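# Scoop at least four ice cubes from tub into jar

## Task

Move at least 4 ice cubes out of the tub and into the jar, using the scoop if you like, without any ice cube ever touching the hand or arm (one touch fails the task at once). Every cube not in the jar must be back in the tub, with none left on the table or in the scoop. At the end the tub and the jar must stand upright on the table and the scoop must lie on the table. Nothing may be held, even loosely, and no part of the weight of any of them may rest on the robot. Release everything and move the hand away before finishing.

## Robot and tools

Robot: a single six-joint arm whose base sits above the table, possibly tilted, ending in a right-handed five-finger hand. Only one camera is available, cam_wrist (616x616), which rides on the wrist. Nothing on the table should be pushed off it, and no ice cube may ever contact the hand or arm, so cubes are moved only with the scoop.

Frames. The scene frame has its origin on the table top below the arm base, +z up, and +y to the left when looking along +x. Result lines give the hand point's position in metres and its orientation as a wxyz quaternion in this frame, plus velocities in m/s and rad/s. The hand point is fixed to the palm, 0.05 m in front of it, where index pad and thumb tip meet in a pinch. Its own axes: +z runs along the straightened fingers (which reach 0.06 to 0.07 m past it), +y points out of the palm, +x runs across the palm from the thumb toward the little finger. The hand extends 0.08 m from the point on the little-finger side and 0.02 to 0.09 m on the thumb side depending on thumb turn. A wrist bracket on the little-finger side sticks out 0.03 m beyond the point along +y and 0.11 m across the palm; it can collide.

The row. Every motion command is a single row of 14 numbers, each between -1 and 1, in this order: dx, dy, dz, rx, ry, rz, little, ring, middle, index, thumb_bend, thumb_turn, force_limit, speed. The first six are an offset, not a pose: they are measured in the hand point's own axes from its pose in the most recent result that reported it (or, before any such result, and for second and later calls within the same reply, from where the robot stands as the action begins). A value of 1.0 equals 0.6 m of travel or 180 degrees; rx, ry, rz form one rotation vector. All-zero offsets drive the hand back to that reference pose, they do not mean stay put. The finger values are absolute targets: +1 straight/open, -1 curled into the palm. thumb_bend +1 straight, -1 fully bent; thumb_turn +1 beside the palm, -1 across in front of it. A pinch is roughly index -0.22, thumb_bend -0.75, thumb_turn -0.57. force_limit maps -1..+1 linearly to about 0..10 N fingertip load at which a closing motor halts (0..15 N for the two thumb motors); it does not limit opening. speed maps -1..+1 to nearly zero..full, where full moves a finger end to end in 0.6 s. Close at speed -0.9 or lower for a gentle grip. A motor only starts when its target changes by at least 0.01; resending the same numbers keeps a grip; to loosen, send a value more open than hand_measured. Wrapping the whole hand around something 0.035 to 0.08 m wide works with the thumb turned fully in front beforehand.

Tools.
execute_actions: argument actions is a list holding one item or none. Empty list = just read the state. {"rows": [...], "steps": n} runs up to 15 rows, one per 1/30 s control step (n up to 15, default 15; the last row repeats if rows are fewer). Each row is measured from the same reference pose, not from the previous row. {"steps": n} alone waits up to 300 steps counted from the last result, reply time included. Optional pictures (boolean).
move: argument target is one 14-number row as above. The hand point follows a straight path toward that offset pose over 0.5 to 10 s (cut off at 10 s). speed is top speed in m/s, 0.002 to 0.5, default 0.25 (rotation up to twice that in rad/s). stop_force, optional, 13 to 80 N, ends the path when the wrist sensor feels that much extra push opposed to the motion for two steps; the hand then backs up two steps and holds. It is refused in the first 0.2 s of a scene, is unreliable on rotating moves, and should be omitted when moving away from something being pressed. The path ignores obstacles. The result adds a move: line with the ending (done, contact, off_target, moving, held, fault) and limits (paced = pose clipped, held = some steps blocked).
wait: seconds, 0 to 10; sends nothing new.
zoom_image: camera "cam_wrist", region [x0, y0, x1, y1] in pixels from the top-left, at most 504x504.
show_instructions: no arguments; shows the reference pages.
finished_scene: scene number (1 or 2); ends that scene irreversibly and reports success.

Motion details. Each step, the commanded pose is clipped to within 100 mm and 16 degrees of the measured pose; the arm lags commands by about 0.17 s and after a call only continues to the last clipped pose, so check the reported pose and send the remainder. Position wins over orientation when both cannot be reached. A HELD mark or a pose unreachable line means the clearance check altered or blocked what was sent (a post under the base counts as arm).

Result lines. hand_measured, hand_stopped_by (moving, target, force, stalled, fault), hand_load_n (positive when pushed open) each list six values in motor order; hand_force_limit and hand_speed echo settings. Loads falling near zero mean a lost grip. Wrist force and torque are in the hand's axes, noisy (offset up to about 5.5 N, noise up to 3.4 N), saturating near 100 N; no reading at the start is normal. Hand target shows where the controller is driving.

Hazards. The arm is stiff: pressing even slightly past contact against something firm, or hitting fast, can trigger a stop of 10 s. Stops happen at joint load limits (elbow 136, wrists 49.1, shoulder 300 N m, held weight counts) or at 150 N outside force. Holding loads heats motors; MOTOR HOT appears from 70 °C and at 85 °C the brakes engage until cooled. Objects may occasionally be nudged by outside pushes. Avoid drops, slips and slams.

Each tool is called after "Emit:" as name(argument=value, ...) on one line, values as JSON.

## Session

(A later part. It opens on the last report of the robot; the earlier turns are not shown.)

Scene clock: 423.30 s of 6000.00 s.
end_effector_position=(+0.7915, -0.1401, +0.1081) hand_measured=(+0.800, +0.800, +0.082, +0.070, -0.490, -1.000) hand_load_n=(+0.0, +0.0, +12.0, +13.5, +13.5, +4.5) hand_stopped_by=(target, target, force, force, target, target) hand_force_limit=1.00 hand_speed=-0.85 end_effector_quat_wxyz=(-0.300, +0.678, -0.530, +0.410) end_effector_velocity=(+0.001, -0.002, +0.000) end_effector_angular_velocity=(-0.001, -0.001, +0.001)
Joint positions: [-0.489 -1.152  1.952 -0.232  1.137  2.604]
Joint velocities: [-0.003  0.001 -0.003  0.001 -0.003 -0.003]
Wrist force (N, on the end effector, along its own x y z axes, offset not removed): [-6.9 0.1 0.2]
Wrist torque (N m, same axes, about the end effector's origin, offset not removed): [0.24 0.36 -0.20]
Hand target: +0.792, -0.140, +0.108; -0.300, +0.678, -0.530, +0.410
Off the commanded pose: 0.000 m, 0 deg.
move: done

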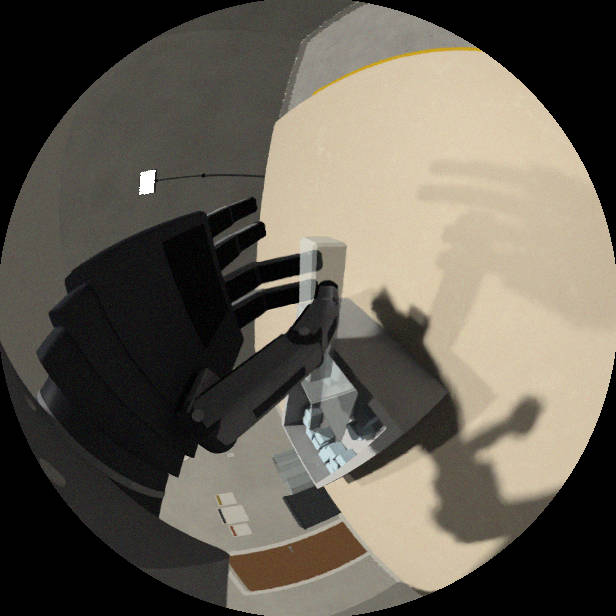

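Hooked. Pull .12 briskly, then look from above.

Emit:
move(target=[0.194,0.051,0.008,0,0,0,0.8,0.8,-0.9,-0.9,-0.5,-1,1,-0.85], speed=0.2)

Emit:
move(target=[-0.16,-0.3,-0.05,0,0,0,0.8,0.8,-0.9,-0.9,-0.5,-1,1,-0.85], speed=0.15)

Emit:
zoom_image(camera="cam_wrist", region=[300,250,600,550])

Scene clock: 431.63 s of 6000.00 s.
end_effector_position=(+0.7931, -0.2604, +0.1077) hand_measured=(+0.800, +0.800, +0.082, +0.070, -0.490, -1.000) hand_load_n=(+0.0, +0.0, +12.5, +13.0, +13.5, +4.0) hand_stopped_by=(target, target, force, force, target, target) hand_force_limit=1.00 hand_speed=-0.85 end_effector_quat_wxyz=(-0.300, +0.679, -0.530, +0.410) end_effector_velocity=(+0.001, -0.004, +0.001) end_effector_angular_velocity=(-0.003, -0.002, +0.000)
Joint positions: [-0.65  -1.09   1.857 -0.15   1.003  2.501]
Joint velocities: [-0.003  0.001 -0.005  0.001 -0.002 -0.003]
Wrist force (N, on the end effector, along its own x y z axes, offset not removed): [-7.7 1.0 -0.1]
Wrist torque (N m, same axes, about the end effector's origin, offset not removed): [0.31 0.48 -0.19]
Hand target: +0.793, -0.261, +0.108; -0.300, +0.679, -0.530, +0.410
Off the commanded pose: 0.000 m, 0 deg.
After step 90, 4.17 s passed at rest.
move: done

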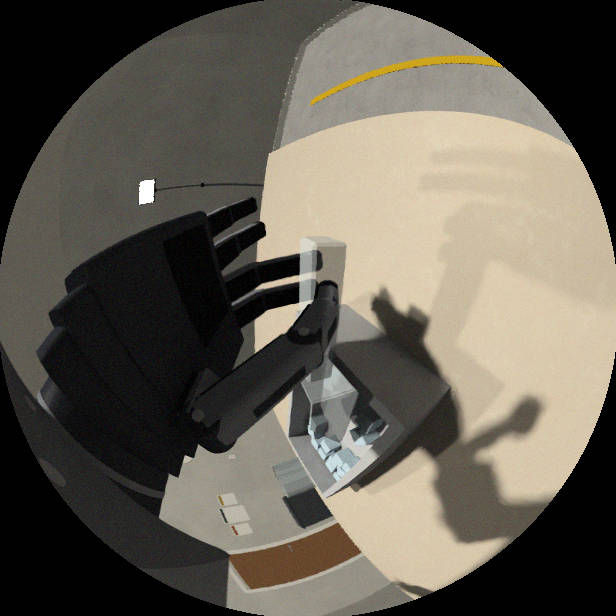

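Scene clock: 433.53 s of 6000.00 s.
end_effector_position=(+0.8421, -0.1205, +0.2510) hand_measured=(+0.800, +0.800, +0.082, +0.070, -0.490, -1.000) hand_load_n=(+0.0, +0.0, +13.5, +11.5, +14.0, +2.0) hand_stopped_by=(target, target, force, force, target, target) hand_force_limit=1.00 hand_speed=-0.85 end_effector_quat_wxyz=(-0.300, +0.678, -0.530, +0.410) end_effector_velocity=(+0.001, +0.001, +0.002) end_effector_angular_velocity=(-0.003, -0.002, +0.001)
Joint positions: [-0.42  -1.241  1.765  0.027  1.195  2.644]
Joint velocities: [ 0.003 -0.001 -0.003  0.001  0.002 -0.001]
Wrist force (N, on the end effector, along its own x y z axes, offset not removed): [-1.9 0.0 1.0]
Wrist torque (N m, same axes, about the end effector's origin, offset not removed): [-0.07 0.01 -0.27]
Hand target: +0.842, -0.120, +0.251; -0.300, +0.678, -0.530, +0.410
Off the commanded pose: 0.000 m, 0 deg.
move: done

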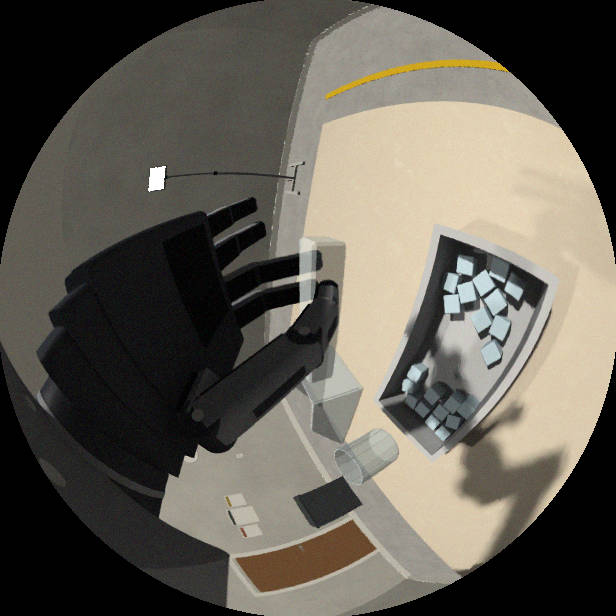

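Region (300, 250, 600, 550) of cam_wrist's 616x616 image, scaled by 1.680, with more detail than that image has.

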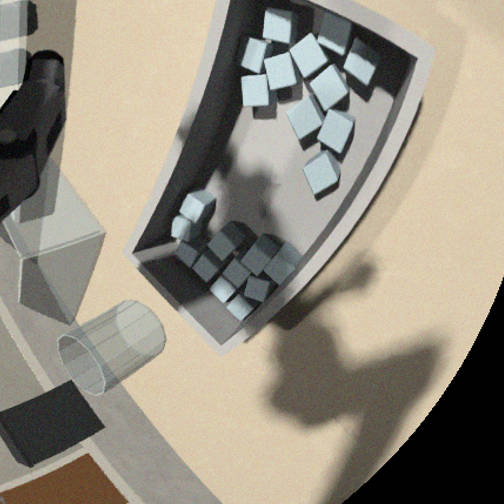

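Emit:
move(target=[0.0495,0.228,0.0418,0,0.0333,-0.0577,0.8,0.8,-0.9,-0.9,-0.5,-1,1,-0.85], speed=0.12)

Emit:
move(target=[-0.019,0.0337,0.0195,0,0,0,0.8,0.8,-0.9,-0.9,-0.5,-1,1,-0.85], speed=0.03)

Emit:
zoom_image(camera="cam_wrist", region=[250,350,410,510])

Scene clock: 454.00 s of 6000.00 s.
end_effector_position=(+0.8024, -0.1851, +0.1308) hand_measured=(+0.800, +0.800, +0.082, +0.070, -0.490, -1.000) hand_load_n=(+0.0, +0.0, +13.5, +11.5, +14.0, +2.0) hand_stopped_by=(target, target, force, force, target, target) hand_force_limit=1.00 hand_speed=-0.85 end_effector_quat_wxyz=(-0.234, +0.701, -0.482, +0.471) end_effector_velocity=(-0.002, -0.000, -0.003) end_effector_angular_velocity=(-0.002, +0.001, -0.000)
Joint positions: [-0.493 -1.174  1.938 -0.262  1.219  2.446]
Joint velocities: [-0.001  0.002  0.004 -0.005 -0.    -0.002]
Wrist force (N, on the end effector, along its own x y z axes, offset not removed): [-0.7 1.4 -1.2]
Wrist torque (N m, same axes, about the end effector's origin, offset not removed): [0.35 -0.14 -0.16]
Hand target: +0.802, -0.185, +0.131; -0.234, +0.701, -0.482, +0.471
Off the commanded pose: 0.000 m, 0 deg.
After step 90, 15.77 s passed at rest.
move: done

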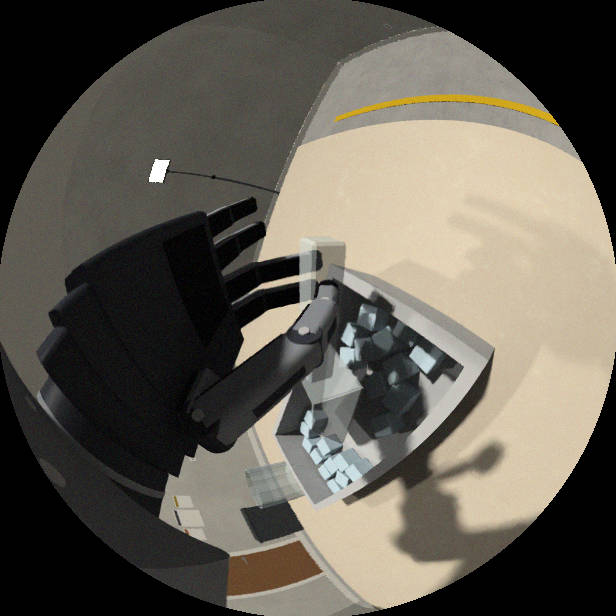

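Scene clock: 455.20 s of 6000.00 s.
end_effector_position=(+0.8025, -0.1850, +0.1050) hand_measured=(+0.800, +0.800, +0.082, +0.070, -0.490, -1.000) hand_load_n=(+0.0, +0.0, +13.5, +11.5, +14.0, +2.0) hand_stopped_by=(target, target, force, force, target, target) hand_force_limit=1.00 hand_speed=-0.85 end_effector_quat_wxyz=(-0.234, +0.701, -0.482, +0.471) end_effector_velocity=(+0.001, +0.000, -0.001) end_effector_angular_velocity=(-0.001, -0.001, +0.001)
Joint positions: [-0.493 -1.142  1.951 -0.306  1.219  2.446]
Joint velocities: [ 0.001  0.003 -0.001 -0.003 -0.    -0.   ]
Wrist force (N, on the end effector, along its own x y z axes, offset not removed): [-1.7 0.5 1.1]
Wrist torque (N m, same axes, about the end effector's origin, offset not removed): [0.08 0.00 -0.13]
Hand target: +0.803, -0.185, +0.105; -0.234, +0.701, -0.482, +0.471
Off the commanded pose: 0.000 m, 0 deg.
move: done

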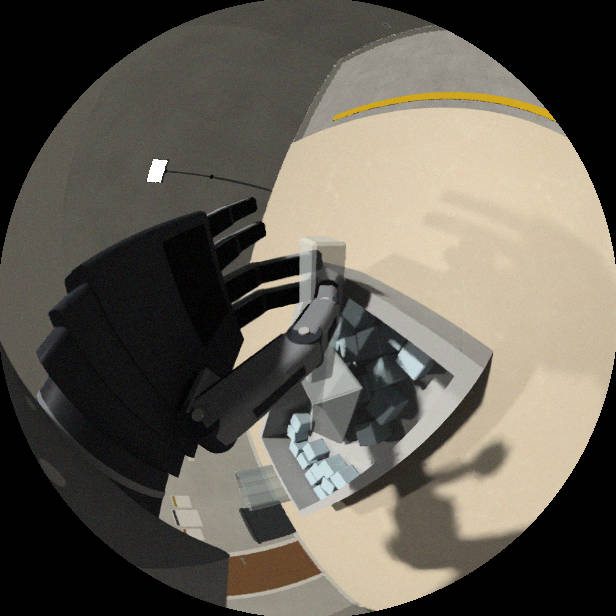

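Region (250, 350, 410, 510) of cam_wrist's 616x616 image, scaled by 3.150, with more detail than that image has.

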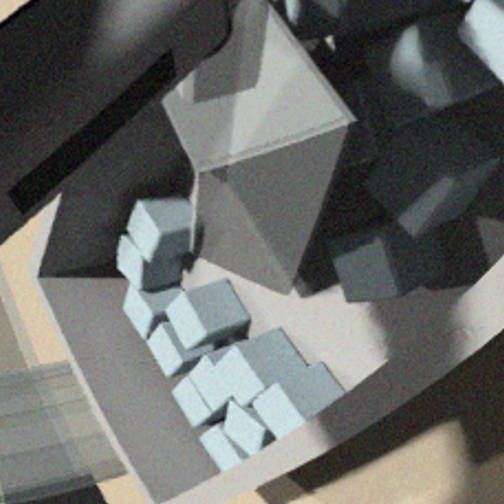

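Emit:
move(target=[-0.047,-0.003,-0.0305,0,0,0,0.8,0.8,-0.9,-0.9,-0.5,-1,1,-0.85], speed=0.03)

Emit:
zoom_image(camera="cam_wrist", region=[250,350,410,510])

Scene clock: 463.57 s of 6000.00 s.
end_effector_position=(+0.7846, -0.1569, +0.1023) hand_measured=(+0.800, +0.800, +0.082, +0.070, -0.490, -1.000) hand_load_n=(+0.0, +0.0, +12.5, +12.0, +14.5, +2.5) hand_stopped_by=(target, target, force, force, target, target) hand_force_limit=1.00 hand_speed=-0.85 end_effector_quat_wxyz=(-0.234, +0.701, -0.482, +0.471) end_effector_velocity=(-0.001, +0.002, -0.000) end_effector_angular_velocity=(-0.000, +0.000, +0.000)
Joint positions: [-0.466 -1.17   2.002 -0.334  1.242  2.46 ]
Joint velocities: [ 0.002 -0.002  0.003 -0.001  0.001  0.   ]
Wrist force (N, on the end effector, along its own x y z axes, offset not removed): [-1.0 -2.0 -1.7]
Wrist torque (N m, same axes, about the end effector's origin, offset not removed): [0.13 0.19 -0.06]
Hand target: +0.785, -0.157, +0.102; -0.234, +0.701, -0.482, +0.471
Off the commanded pose: 0.000 m, 0 deg.
After step 90, 3.90 s passed at rest.
move: done

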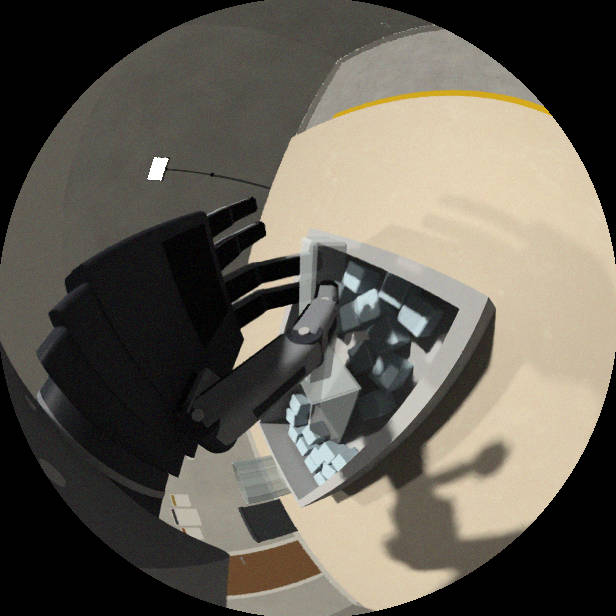

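Region (250, 350, 410, 510) of cam_wrist's 616x616 image, scaled by 3.150, with more detail than that image has.

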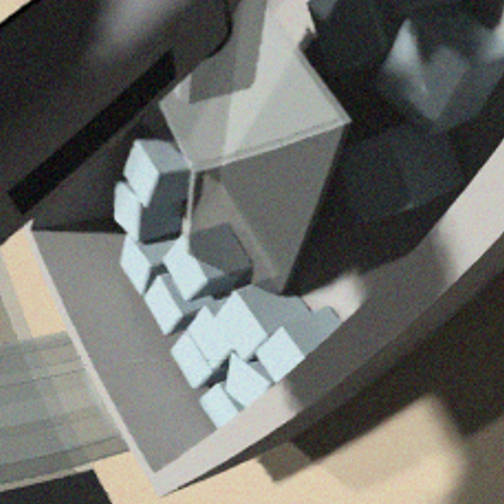

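Slightly overshot; +A .006 then forward .03.

Emit:
move(target=[0,-0.005,0.0087,0,0,0,0.8,0.8,-0.9,-0.9,-0.5,-1,1,-0.85], speed=0.02)

Emit:
move(target=[-0.046,-0.018,-0.0105,0,0,0,0.8,0.8,-0.9,-0.9,-0.5,-1,1,-0.85], speed=0.025)

Emit:
zoom_image(camera="cam_wrist", region=[250,350,410,510])

Scene clock: 471.47 s of 6000.00 s.
end_effector_position=(+0.7904, -0.1562, +0.1023) hand_measured=(+0.800, +0.800, +0.082, +0.070, -0.490, -1.000) hand_load_n=(+0.0, +0.0, +14.5, +9.5, +15.0, -0.5) hand_stopped_by=(target, target, force, force, target, target) hand_force_limit=1.00 hand_speed=-0.85 end_effector_quat_wxyz=(-0.234, +0.701, -0.482, +0.471) end_effector_velocity=(+0.002, +0.000, +0.001) end_effector_angular_velocity=(+0.000, -0.001, -0.000)
Joint positions: [-0.46  -1.163  1.991 -0.331  1.248  2.463]
Joint velocities: [ 0.002  0.002 -0.005  0.002  0.002  0.002]
Wrist force (N, on the end effector, along its own x y z axes, offset not removed): [-2.4 -0.2 -2.5]
Wrist torque (N m, same axes, about the end effector's origin, offset not removed): [0.38 -0.01 -0.03]
Hand target: +0.791, -0.156, +0.102; -0.234, +0.701, -0.482, +0.471
Off the commanded pose: 0.000 m, 0 deg.
After step 90, 4.20 s passed at rest.
move: done

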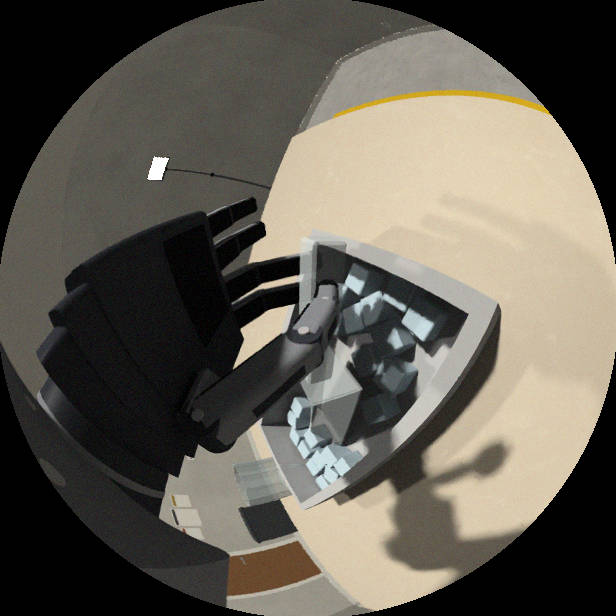

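Scene clock: 472.97 s of 6000.00 s.
end_effector_position=(+0.7872, -0.1263, +0.1016) hand_measured=(+0.800, +0.800, +0.082, +0.070, -0.490, -1.000) hand_load_n=(+0.0, +0.0, +13.5, +10.0, +16.0, +0.5) hand_stopped_by=(target, target, force, force, target, target) hand_force_limit=1.00 hand_speed=-0.85 end_effector_quat_wxyz=(-0.234, +0.701, -0.482, +0.471) end_effector_velocity=(-0.000, +0.002, +0.000) end_effector_angular_velocity=(-0.000, -0.000, -0.000)
Joint positions: [-0.416 -1.174  2.01  -0.345  1.286  2.485]
Joint velocities: [ 0.004 -0.001  0.001 -0.001  0.003  0.002]
Wrist force (N, on the end effector, along its own x y z axes, offset not removed): [2.2 1.9 0.2]
Wrist torque (N m, same axes, about the end effector's origin, offset not removed): [0.57 0.20 -0.02]
Hand target: +0.787, -0.126, +0.102; -0.234, +0.701, -0.482, +0.471
Off the commanded pose: 0.000 m, 0 deg.
move: done

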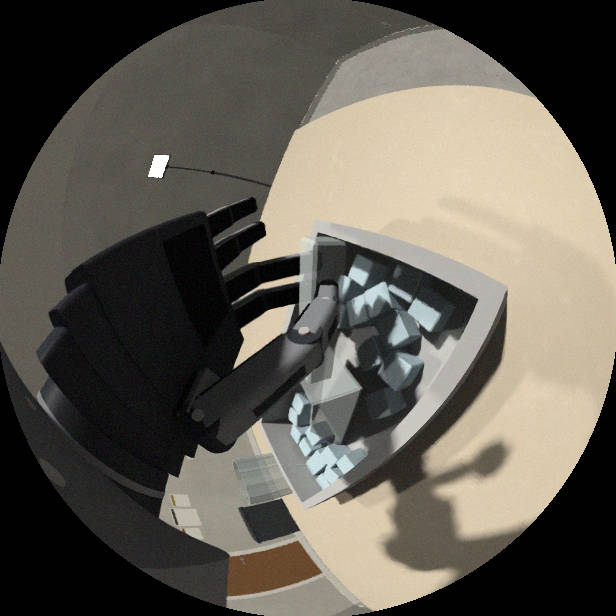

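Region (250, 350, 410, 510) of cam_wrist's 616x616 image, scaled by 3.150, with more detail than that image has.

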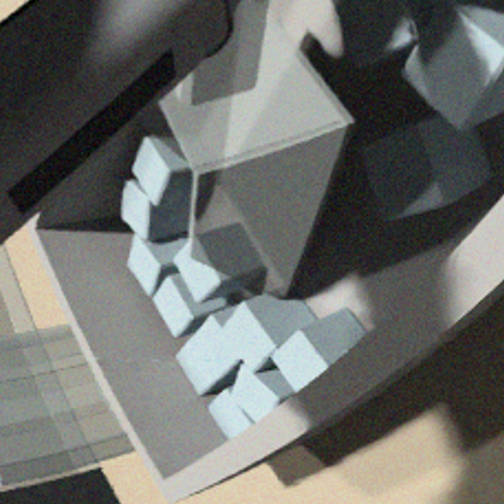

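Emit:
move(target=[0.045,0.019,0.011,0,0,0,0.8,0.8,-1,-1,-0.55,-1,1,-0.85], speed=0.05)

Emit:
move(target=[-0.121,-0.049,-0.0285,0,0,0,0.8,0.8,-1,-1,-0.55,-1,1,-0.85], speed=0.25)

Emit:
zoom_image(camera="cam_wrist", region=[250,350,410,510])

Scene clock: 485.70 s of 6000.00 s.
end_effector_position=(+0.7903, -0.1560, +0.1015) hand_measured=(+0.800, +0.800, +0.082, +0.068, -0.490, -1.000) hand_load_n=(+0.0, +0.0, +13.0, +11.5, +15.0, +1.0) hand_stopped_by=(target, target, force, force, force, target) hand_force_limit=1.00 hand_speed=-0.85 end_effector_quat_wxyz=(-0.234, +0.701, -0.482, +0.471) end_effector_velocity=(+0.001, -0.002, -0.001) end_effector_angular_velocity=(+0.000, +0.000, +0.000)
Joint positions: [-0.46  -1.162  1.992 -0.333  1.248  2.463]
Joint velocities: [-0.003  0.002 -0.002  0.001 -0.003 -0.002]
Wrist force (N, on the end effector, along its own x y z axes, offset not removed): [-2.5 -0.3 0.3]
Wrist torque (N m, same axes, about the end effector's origin, offset not removed): [0.13 -0.03 -0.04]
Hand target: +0.790, -0.156, +0.101; -0.234, +0.701, -0.482, +0.471
Off the commanded pose: 0.000 m, 0 deg.
After step 90, 8.77 s passed at rest.
move: done

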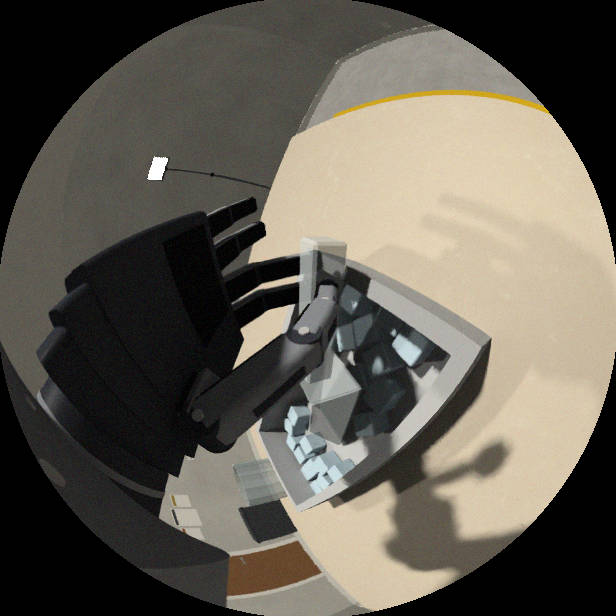

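Scene clock: 486.67 s of 6000.00 s.
end_effector_position=(+0.7818, -0.0764, +0.1006) hand_measured=(+0.800, +0.800, +0.082, +0.068, -0.488, -1.000) hand_load_n=(+0.0, +0.0, +13.0, +11.5, +16.0, -1.5) hand_stopped_by=(target, target, force, force, force, target) hand_force_limit=1.00 hand_speed=-0.85 end_effector_quat_wxyz=(-0.234, +0.701, -0.482, +0.471) end_effector_velocity=(+0.001, +0.001, +0.001) end_effector_angular_velocity=(-0.001, -0.002, -0.001)
Joint positions: [-0.339 -1.189  2.036 -0.365  1.355  2.522]
Joint velocities: [ 0.003 -0.001 -0.    -0.002  0.003  0.001]
Wrist force (N, on the end effector, along its own x y z axes, offset not removed): [1.9 1.1 -0.1]
Wrist torque (N m, same axes, about the end effector's origin, offset not removed): [0.43 0.13 -0.12]
Hand target: +0.782, -0.076, +0.101; -0.234, +0.701, -0.482, +0.471
Off the commanded pose: 0.000 m, 0 deg.
move: done

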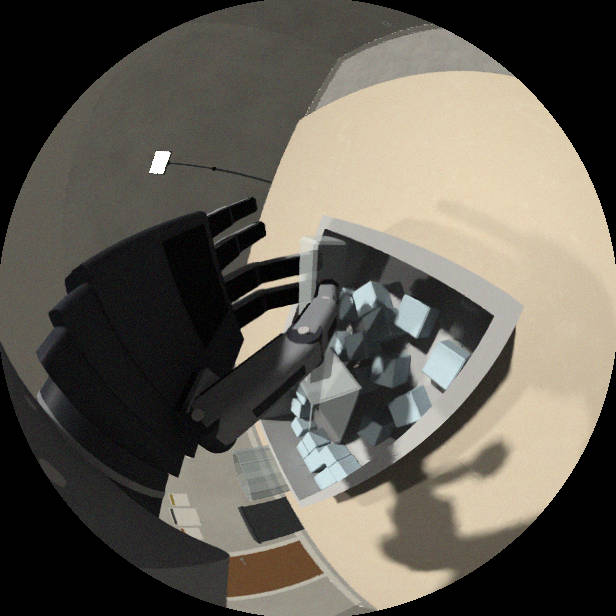

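Region (250, 350, 410, 510) of cam_wrist's 616x616 image, scaled by 3.150, with more detail than that image has.

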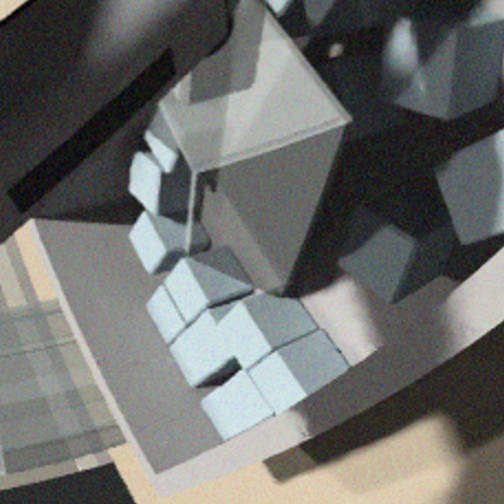

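Emit:
move(target=[0.003,-0.0135,0.027,0,0,0,0.8,0.8,-1,-1,-0.55,-1,1,-0.85], speed=0.02)

Emit:
move(target=[-0.03,-0.0125,-0.0072,0,0,0,0.8,0.8,-1,-1,-0.55,-1,1,-0.85], speed=0.025)

Emit:
zoom_image(camera="cam_wrist", region=[250,350,410,510])

Scene clock: 497.37 s of 6000.00 s.
end_effector_position=(+0.7998, -0.0766, +0.1005) hand_measured=(+0.800, +0.800, +0.082, +0.068, -0.488, -1.000) hand_load_n=(+0.0, +0.0, +17.0, +6.0, +16.5, -7.5) hand_stopped_by=(target, target, force, force, force, target) hand_force_limit=1.00 hand_speed=-0.85 end_effector_quat_wxyz=(-0.234, +0.701, -0.482, +0.471) end_effector_velocity=(+0.002, -0.001, +0.001) end_effector_angular_velocity=(-0.002, -0.001, +0.000)
Joint positions: [-0.327 -1.167  1.999 -0.353  1.365  2.528]
Joint velocities: [ 0.001  0.001 -0.004  0.002  0.001 -0.001]
Wrist force (N, on the end effector, along its own x y z axes, offset not removed): [-1.6 0.8 -1.3]
Wrist torque (N m, same axes, about the end effector's origin, offset not removed): [0.03 -0.44 -0.29]
Hand target: +0.800, -0.077, +0.100; -0.234, +0.701, -0.482, +0.471
Off the commanded pose: 0.000 m, 0 deg.
After step 90, 6.50 s passed at rest.
move: done

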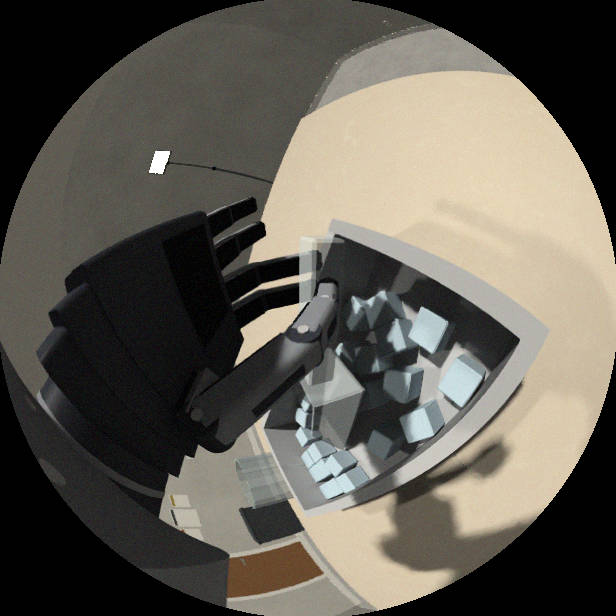

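Scene clock: 498.47 s of 6000.00 s.
end_effector_position=(+0.7977, -0.0569, +0.1005) hand_measured=(+0.800, +0.800, +0.082, +0.068, -0.488, -1.000) hand_load_n=(+0.0, +0.0, +16.0, +7.5, +16.0, -5.5) hand_stopped_by=(target, target, force, force, force, target) hand_force_limit=1.00 hand_speed=-0.85 end_effector_quat_wxyz=(-0.234, +0.701, -0.482, +0.471) end_effector_velocity=(-0.002, +0.003, -0.002) end_effector_angular_velocity=(+0.001, +0.003, +0.000)
Joint positions: [-0.296 -1.171  2.006 -0.358  1.393  2.542]
Joint velocities: [ 0.004  0.     0.003 -0.     0.003  0.002]
Wrist force (N, on the end effector, along its own x y z axes, offset not removed): [-2.4 1.7 -2.5]
Wrist torque (N m, same axes, about the end effector's origin, offset not removed): [0.29 -0.12 -0.35]
Hand target: +0.798, -0.057, +0.100; -0.234, +0.701, -0.482, +0.471
Off the commanded pose: 0.000 m, 0 deg.
move: done

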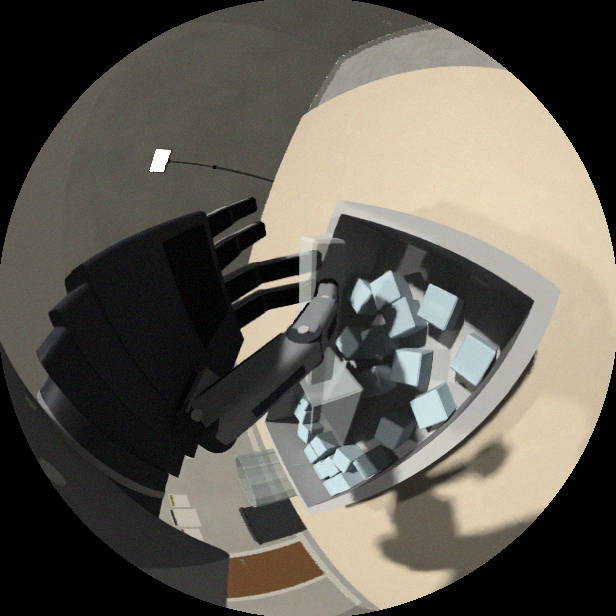

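Region (250, 350, 410, 510) of cam_wrist's 616x616 image, scaled by 3.150, with more detail than that image has.

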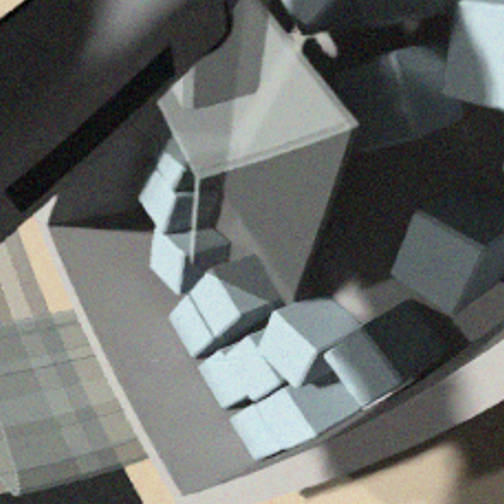

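Emit:
move(target=[0,0.009,-0.016,0,0,0,0.8,0.8,-1,-1,-0.55,-1,1,-0.85], speed=0.02)

Emit:
move(target=[-0.038,-0.015,-0.0087,0,0,0,0.8,0.8,-1,-1,-0.55,-1,1,-0.85], speed=0.025)

Emit:
zoom_image(camera="cam_wrist", region=[250,350,410,510])

Scene clock: 506.27 s of 6000.00 s.
end_effector_position=(+0.7869, -0.0580, +0.1006) hand_measured=(+0.800, +0.800, +0.082, +0.068, -0.488, -1.000) hand_load_n=(+0.0, +0.0, +12.0, +13.5, +15.0, +1.5) hand_stopped_by=(target, target, force, force, force, target) hand_force_limit=1.00 hand_speed=-0.85 end_effector_quat_wxyz=(-0.234, +0.701, -0.482, +0.471) end_effector_velocity=(-0.003, +0.000, +0.000) end_effector_angular_velocity=(+0.000, +0.001, +0.000)
Joint positions: [-0.304 -1.185  2.028 -0.365  1.385  2.538]
Joint velocities: [-0.002 -0.003  0.004  0.    -0.002 -0.001]
Wrist force (N, on the end effector, along its own x y z axes, offset not removed): [-0.8 -0.5 0.1]
Wrist torque (N m, same axes, about the end effector's origin, offset not removed): [0.11 -0.07 0.04]
Hand target: +0.787, -0.058, +0.101; -0.234, +0.701, -0.482, +0.471
Off the commanded pose: 0.000 m, 0 deg.
After step 90, 3.97 s passed at rest.
move: done

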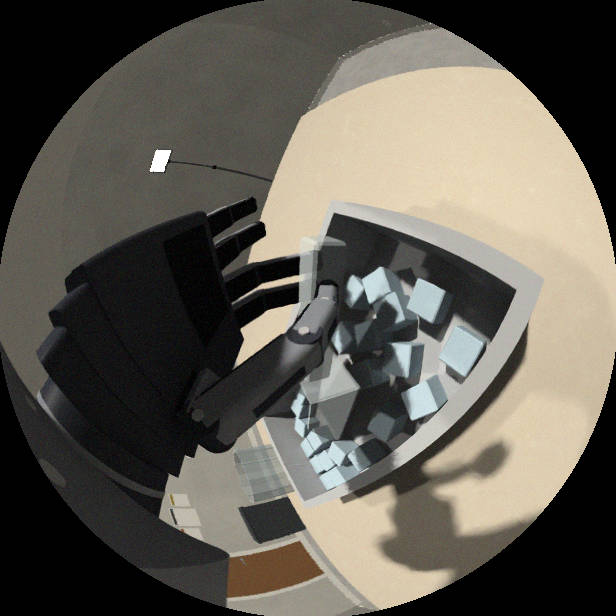

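Scene clock: 507.57 s of 6000.00 s.
end_effector_position=(+0.7843, -0.0333, +0.1000) hand_measured=(+0.800, +0.800, +0.082, +0.068, -0.488, -1.000) hand_load_n=(+0.0, +0.0, +13.0, +11.0, +16.5, -1.0) hand_stopped_by=(target, target, force, force, force, target) hand_force_limit=1.00 hand_speed=-0.85 end_effector_quat_wxyz=(-0.234, +0.701, -0.482, +0.471) end_effector_velocity=(-0.000, +0.002, -0.001) end_effector_angular_velocity=(+0.001, +0.001, -0.001)
Joint positions: [-0.264 -1.189  2.035 -0.372  1.421  2.557]
Joint velocities: [ 0.004  0.001  0.    -0.     0.004  0.003]
Wrist force (N, on the end effector, along its own x y z axes, offset not removed): [2.5 0.1 0.3]
Wrist torque (N m, same axes, about the end effector's origin, offset not removed): [0.33 -0.02 -0.04]
Hand target: +0.784, -0.033, +0.100; -0.234, +0.701, -0.482, +0.471
Off the commanded pose: 0.000 m, 0 deg.
move: done

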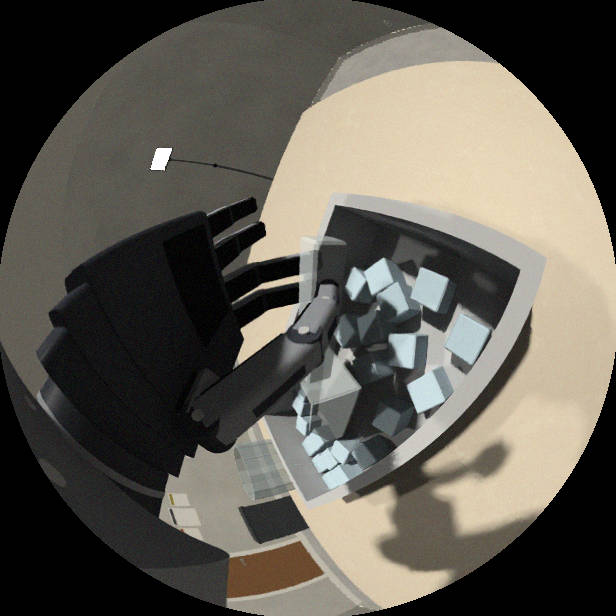

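Region (250, 350, 410, 510) of cam_wrist's 616x616 image, scaled by 3.150, with more detail than that image has.

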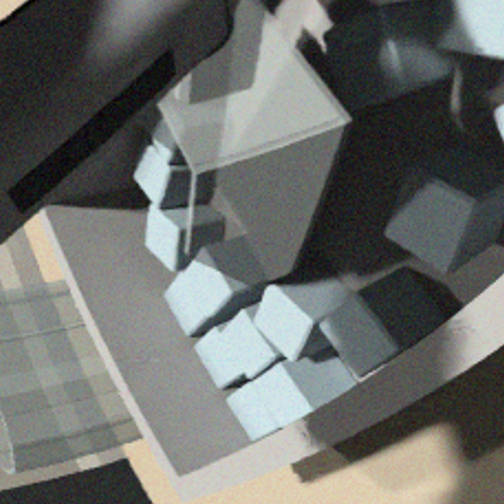

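Still on C's edge; more −A.

Emit:
move(target=[0.003,0.01,-0.014,0,0,0,0.8,0.8,-1,-1,-0.55,-1,1,-0.85], speed=0.02)

Emit:
move(target=[-0.027,-0.009,-0.009,0,0,0,0.8,0.8,-1,-1,-0.55,-1,1,-0.85], speed=0.02)

Emit:
zoom_image(camera="cam_wrist", region=[250,350,410,510])

Scene clock: 514.07 s of 6000.00 s.
end_effector_position=(+0.7745, -0.0364, +0.0999) hand_measured=(+0.800, +0.800, +0.082, +0.068, -0.488, -1.000) hand_load_n=(+0.0, +0.0, +11.5, +13.5, +15.0, +1.5) hand_stopped_by=(target, target, force, force, force, target) hand_force_limit=1.00 hand_speed=-0.85 end_effector_quat_wxyz=(-0.234, +0.701, -0.482, +0.471) end_effector_velocity=(-0.001, -0.001, +0.000) end_effector_angular_velocity=(+0.000, -0.002, -0.000)
Joint positions: [-0.275 -1.201  2.055 -0.379  1.412  2.552]
Joint velocities: [-0.002 -0.002  0.003 -0.003 -0.002 -0.   ]
Wrist force (N, on the end effector, along its own x y z axes, offset not removed): [-2.9 0.2 -0.1]
Wrist torque (N m, same axes, about the end effector's origin, offset not removed): [0.38 0.27 -0.04]
Hand target: +0.774, -0.036, +0.100; -0.234, +0.701, -0.482, +0.471
Off the commanded pose: 0.000 m, 0 deg.
After step 90, 2.67 s passed at rest.
move: done

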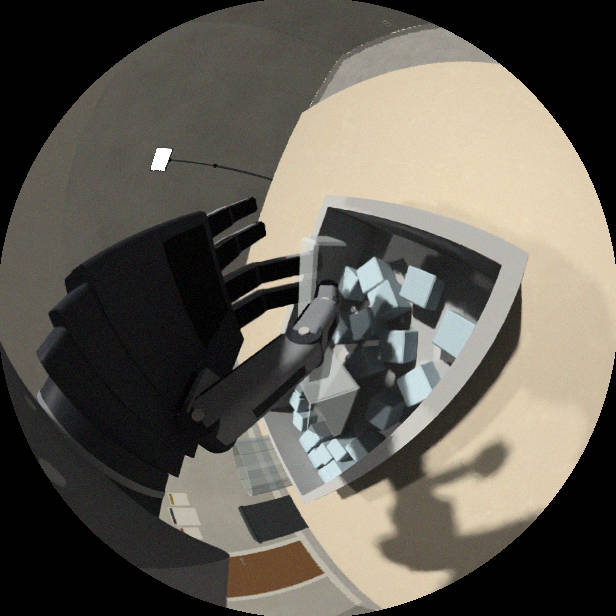

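Scene clock: 515.27 s of 6000.00 s.
end_effector_position=(+0.7707, -0.0191, +0.0995) hand_measured=(+0.800, +0.800, +0.082, +0.068, -0.488, -1.000) hand_load_n=(+0.0, +0.0, +12.0, +12.0, +16.5, +0.0) hand_stopped_by=(target, target, force, force, force, target) hand_force_limit=1.00 hand_speed=-0.85 end_effector_quat_wxyz=(-0.234, +0.701, -0.482, +0.471) end_effector_velocity=(-0.001, +0.002, -0.000) end_effector_angular_velocity=(-0.001, +0.001, -0.000)
Joint positions: [-0.246 -1.206  2.063 -0.384  1.437  2.565]
Joint velocities: [ 0.003 -0.001  0.001  0.001  0.003  0.001]
Wrist force (N, on the end effector, along its own x y z axes, offset not removed): [1.1 1.4 -0.2]
Wrist torque (N m, same axes, about the end effector's origin, offset not removed): [0.56 0.32 -0.09]
Hand target: +0.771, -0.019, +0.100; -0.234, +0.701, -0.482, +0.471
Off the commanded pose: 0.000 m, 0 deg.
move: done

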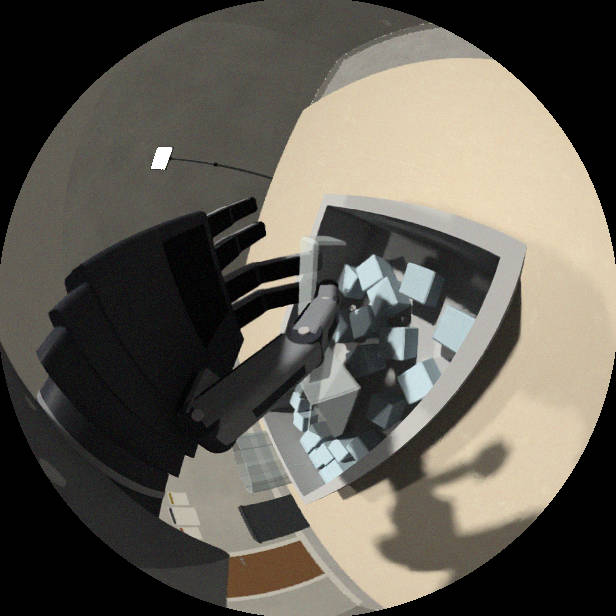

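Region (250, 350, 410, 510) of cam_wrist's 616x616 image, scaled by 3.150, with more detail than that image has.

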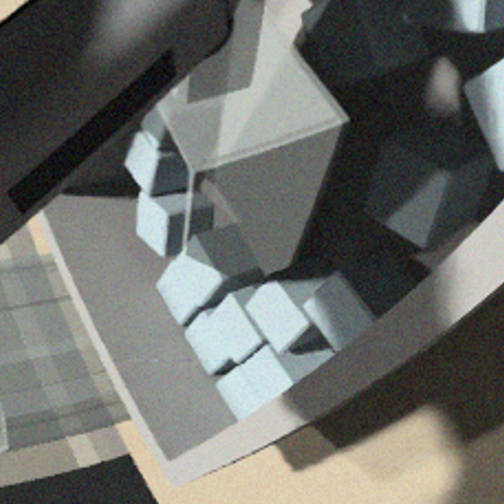

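Emit:
move(target=[0.006,0.003,0.005,0.02,0,0,0.8,0.8,-1,-1,-0.55,-1,1,-0.85], speed=0.03)

Emit:
move(target=[-0.028,-0.01,-0.005,0,0,0,0.8,0.8,-1,-1,-0.55,-1,1,-0.85], speed=0.02)

Emit:
zoom_image(camera="cam_wrist", region=[270,370,390,490])

Scene clock: 524.43 s of 6000.00 s.
end_effector_position=(+0.7728, -0.0234, +0.0983) hand_measured=(+0.800, +0.800, +0.082, +0.068, -0.488, -1.000) hand_load_n=(+0.0, +0.0, +13.0, +12.0, +15.0, -0.5) hand_stopped_by=(target, target, force, force, force, target) hand_force_limit=1.00 hand_speed=-0.85 end_effector_quat_wxyz=(-0.256, +0.694, -0.467, +0.485) end_effector_velocity=(-0.000, -0.001, -0.001) end_effector_angular_velocity=(+0.002, -0.009, +0.004)
Joint positions: [-0.27  -1.209  2.095 -0.464  1.381  2.563]
Joint velocities: [-0.005 -0.     0.007 -0.015 -0.01   0.001]
Wrist force (N, on the end effector, along its own x y z axes, offset not removed): [-3.5 -0.2 -0.6]
Wrist torque (N m, same axes, about the end effector's origin, offset not removed): [0.19 0.18 -0.12]
Hand target: +0.773, -0.023, +0.098; -0.256, +0.693, -0.467, +0.485
Off the commanded pose: 0.000 m, 0 deg.
After step 90, 4.90 s passed at rest.
move: done

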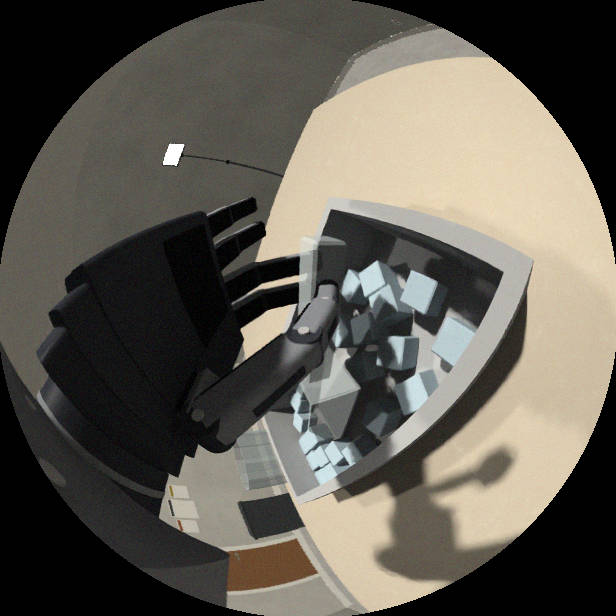

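Scene clock: 525.63 s of 6000.00 s.
end_effector_position=(+0.7709, -0.0056, +0.0971) hand_measured=(+0.800, +0.800, +0.082, +0.068, -0.488, -1.000) hand_load_n=(+0.0, +0.0, +12.5, +11.5, +16.5, -1.0) hand_stopped_by=(target, target, force, force, force, target) hand_force_limit=1.00 hand_speed=-0.85 end_effector_quat_wxyz=(-0.256, +0.694, -0.467, +0.485) end_effector_velocity=(+0.000, +0.002, +0.000) end_effector_angular_velocity=(+0.001, -0.000, -0.001)
Joint positions: [-0.239 -1.209  2.099 -0.469  1.41   2.576]
Joint velocities: [ 0.003  0.    -0.001 -0.     0.003  0.003]
Wrist force (N, on the end effector, along its own x y z axes, offset not removed): [2.8 -1.1 -0.3]
Wrist torque (N m, same axes, about the end effector's origin, offset not removed): [0.14 0.03 -0.03]
Hand target: +0.771, -0.005, +0.097; -0.256, +0.694, -0.467, +0.485
Off the commanded pose: 0.000 m, 0 deg.
move: done

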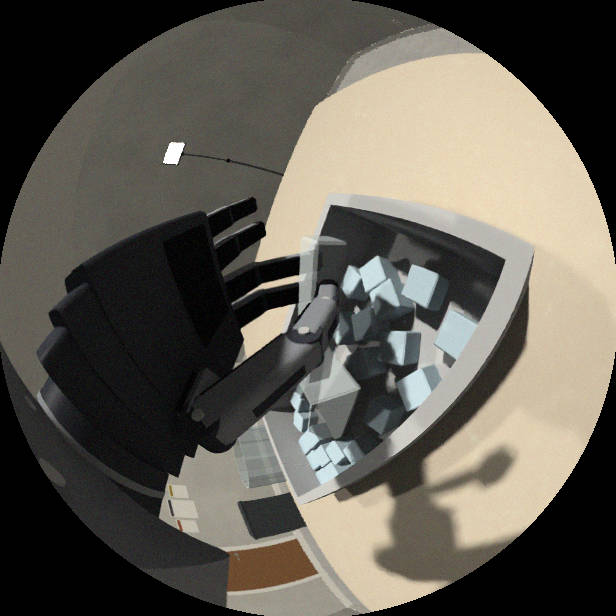

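Region (270, 370, 390, 490) of cam_wrist's 616x616 image, scaled by 4.200, with more detail than that image has.

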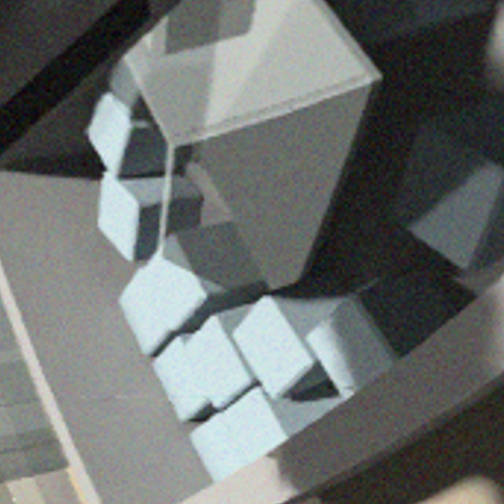

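Emit:
move(target=[0.03,-0.006,-0.003,-0.01,-0.0264,0.0457,0.8,0.8,-1,-1,-0.55,-1,1,-0.85], speed=0.06)

Emit:
move(target=[0.385,0.1,0.053,0,0,0,0.8,0.8,-1,-1,-0.55,-1,1,-0.85], speed=0.05)

Emit:
move(target=[0.06,-0.2,-0.11,0,0.1,-0.18,0.8,0.8,-1,-1,-0.55,-1,1,-0.85], speed=0.12)

Emit:
zoom_image(camera="cam_wrist", region=[200,280,460,540])

Scene clock: 542.53 s of 6000.00 s.
end_effector_position=(+0.7724, -0.0200, +0.1085) hand_measured=(+0.800, +0.800, +0.082, +0.068, -0.488, -1.000) hand_load_n=(+0.0, +0.0, +13.0, +12.5, +14.5, +0.0) hand_stopped_by=(target, target, force, force, force, target) hand_force_limit=1.00 hand_speed=-0.85 end_effector_quat_wxyz=(-0.298, +0.682, -0.512, +0.430) end_effector_velocity=(+0.000, -0.001, +0.000) end_effector_angular_velocity=(+0.010, +0.005, -0.000)
Joint positions: [-0.307 -1.214  2.054 -0.343  1.293  2.673]
Joint velocities: [-0.005  0.001 -0.004  0.009 -0.008  0.005]
Wrist force (N, on the end effector, along its own x y z axes, offset not removed): [-2.5 0.5 2.3]
Wrist torque (N m, same axes, about the end effector's origin, offset not removed): [-0.02 0.14 -0.30]
Hand target: +0.772, -0.020, +0.109; -0.298, +0.682, -0.512, +0.429
Off the commanded pose: 0.000 m, 0 deg.
After step 90, 12.20 s passed at rest.
move: done

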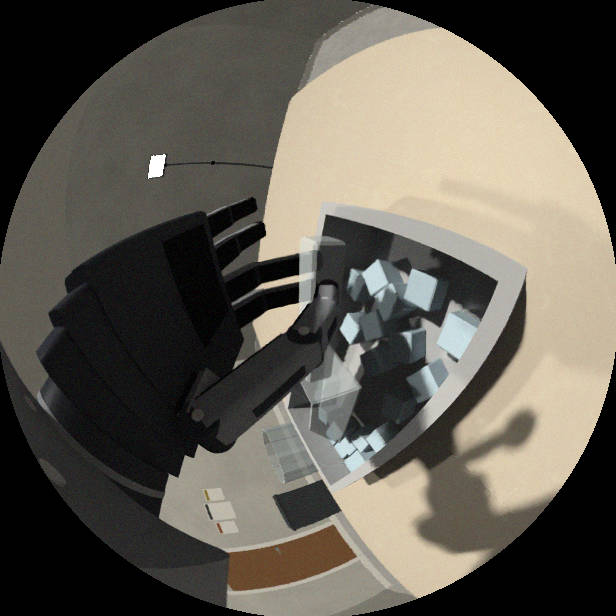

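Scene clock: 547.73 s of 6000.00 s.
end_effector_position=(+0.7990, -0.2591, +0.1081) hand_measured=(+0.800, +0.800, +0.082, +0.068, -0.488, -1.000) hand_load_n=(+0.0, +0.0, +12.0, +14.0, +13.5, +1.5) hand_stopped_by=(target, target, force, force, force, target) hand_force_limit=1.00 hand_speed=-0.85 end_effector_quat_wxyz=(-0.297, +0.682, -0.512, +0.429) end_effector_velocity=(+0.000, -0.003, +0.000) end_effector_angular_velocity=(-0.001, -0.001, -0.000)
Joint positions: [-0.643 -1.094  1.871 -0.202  1.003  2.485]
Joint velocities: [-0.003  0.001 -0.003  0.001 -0.002 -0.002]
Wrist force (N, on the end effector, along its own x y z axes, offset not removed): [-7.6 -1.0 0.3]
Wrist torque (N m, same axes, about the end effector's origin, offset not removed): [0.01 0.46 -0.17]
Hand target: +0.799, -0.259, +0.108; -0.297, +0.682, -0.512, +0.429
Off the commanded pose: 0.000 m, 0 deg.
move: done

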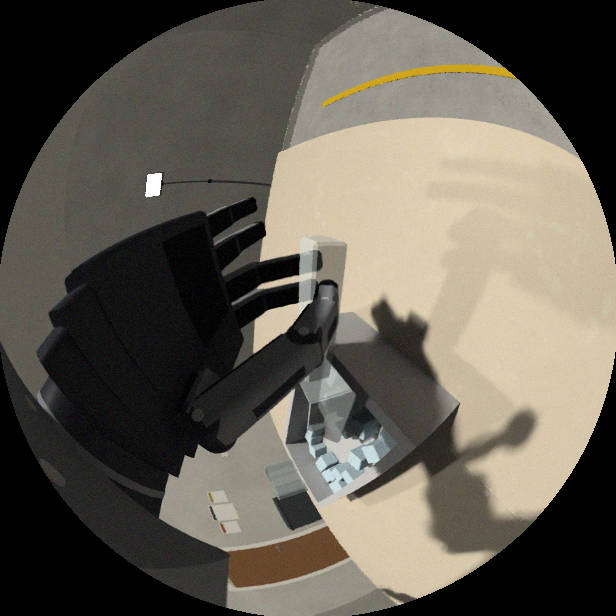

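Scene clock: 550.83 s of 6000.00 s.
end_effector_position=(+0.7972, -0.2552, +0.2496) hand_measured=(+0.800, +0.800, +0.082, +0.068, -0.488, -1.000) hand_load_n=(+0.0, +0.0, +12.5, +13.0, +14.0, +0.5) hand_stopped_by=(target, target, force, force, force, target) hand_force_limit=1.00 hand_speed=-0.85 end_effector_quat_wxyz=(-0.084, +0.722, -0.342, +0.595) end_effector_velocity=(-0.000, +0.000, +0.001) end_effector_angular_velocity=(-0.009, +0.000, -0.000)
Joint positions: [-0.507 -1.32   1.968 -0.352  1.332  2.08 ]
Joint velocities: [ 0.002 -0.002  0.001 -0.002  0.004 -0.007]
Wrist force (N, on the end effector, along its own x y z axes, offset not removed): [-4.3 0.4 -1.4]
Wrist torque (N m, same axes, about the end effector's origin, offset not removed): [0.25 0.41 -0.40]
Hand target: +0.797, -0.255, +0.250; -0.084, +0.722, -0.342, +0.595
Off the commanded pose: 0.000 m, 0 deg.
move: done

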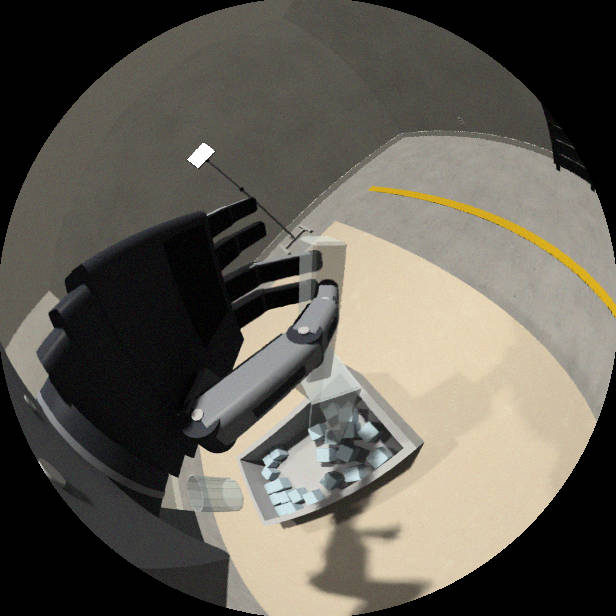

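Region (200, 280, 460, 540) of cam_wrist's 616x616 image, scaled by 1.938, with more detail than that image has.

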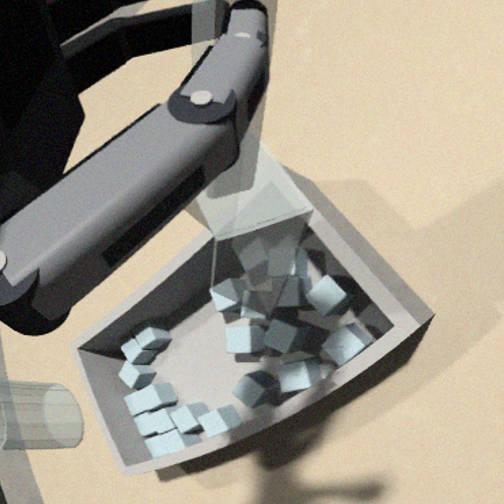

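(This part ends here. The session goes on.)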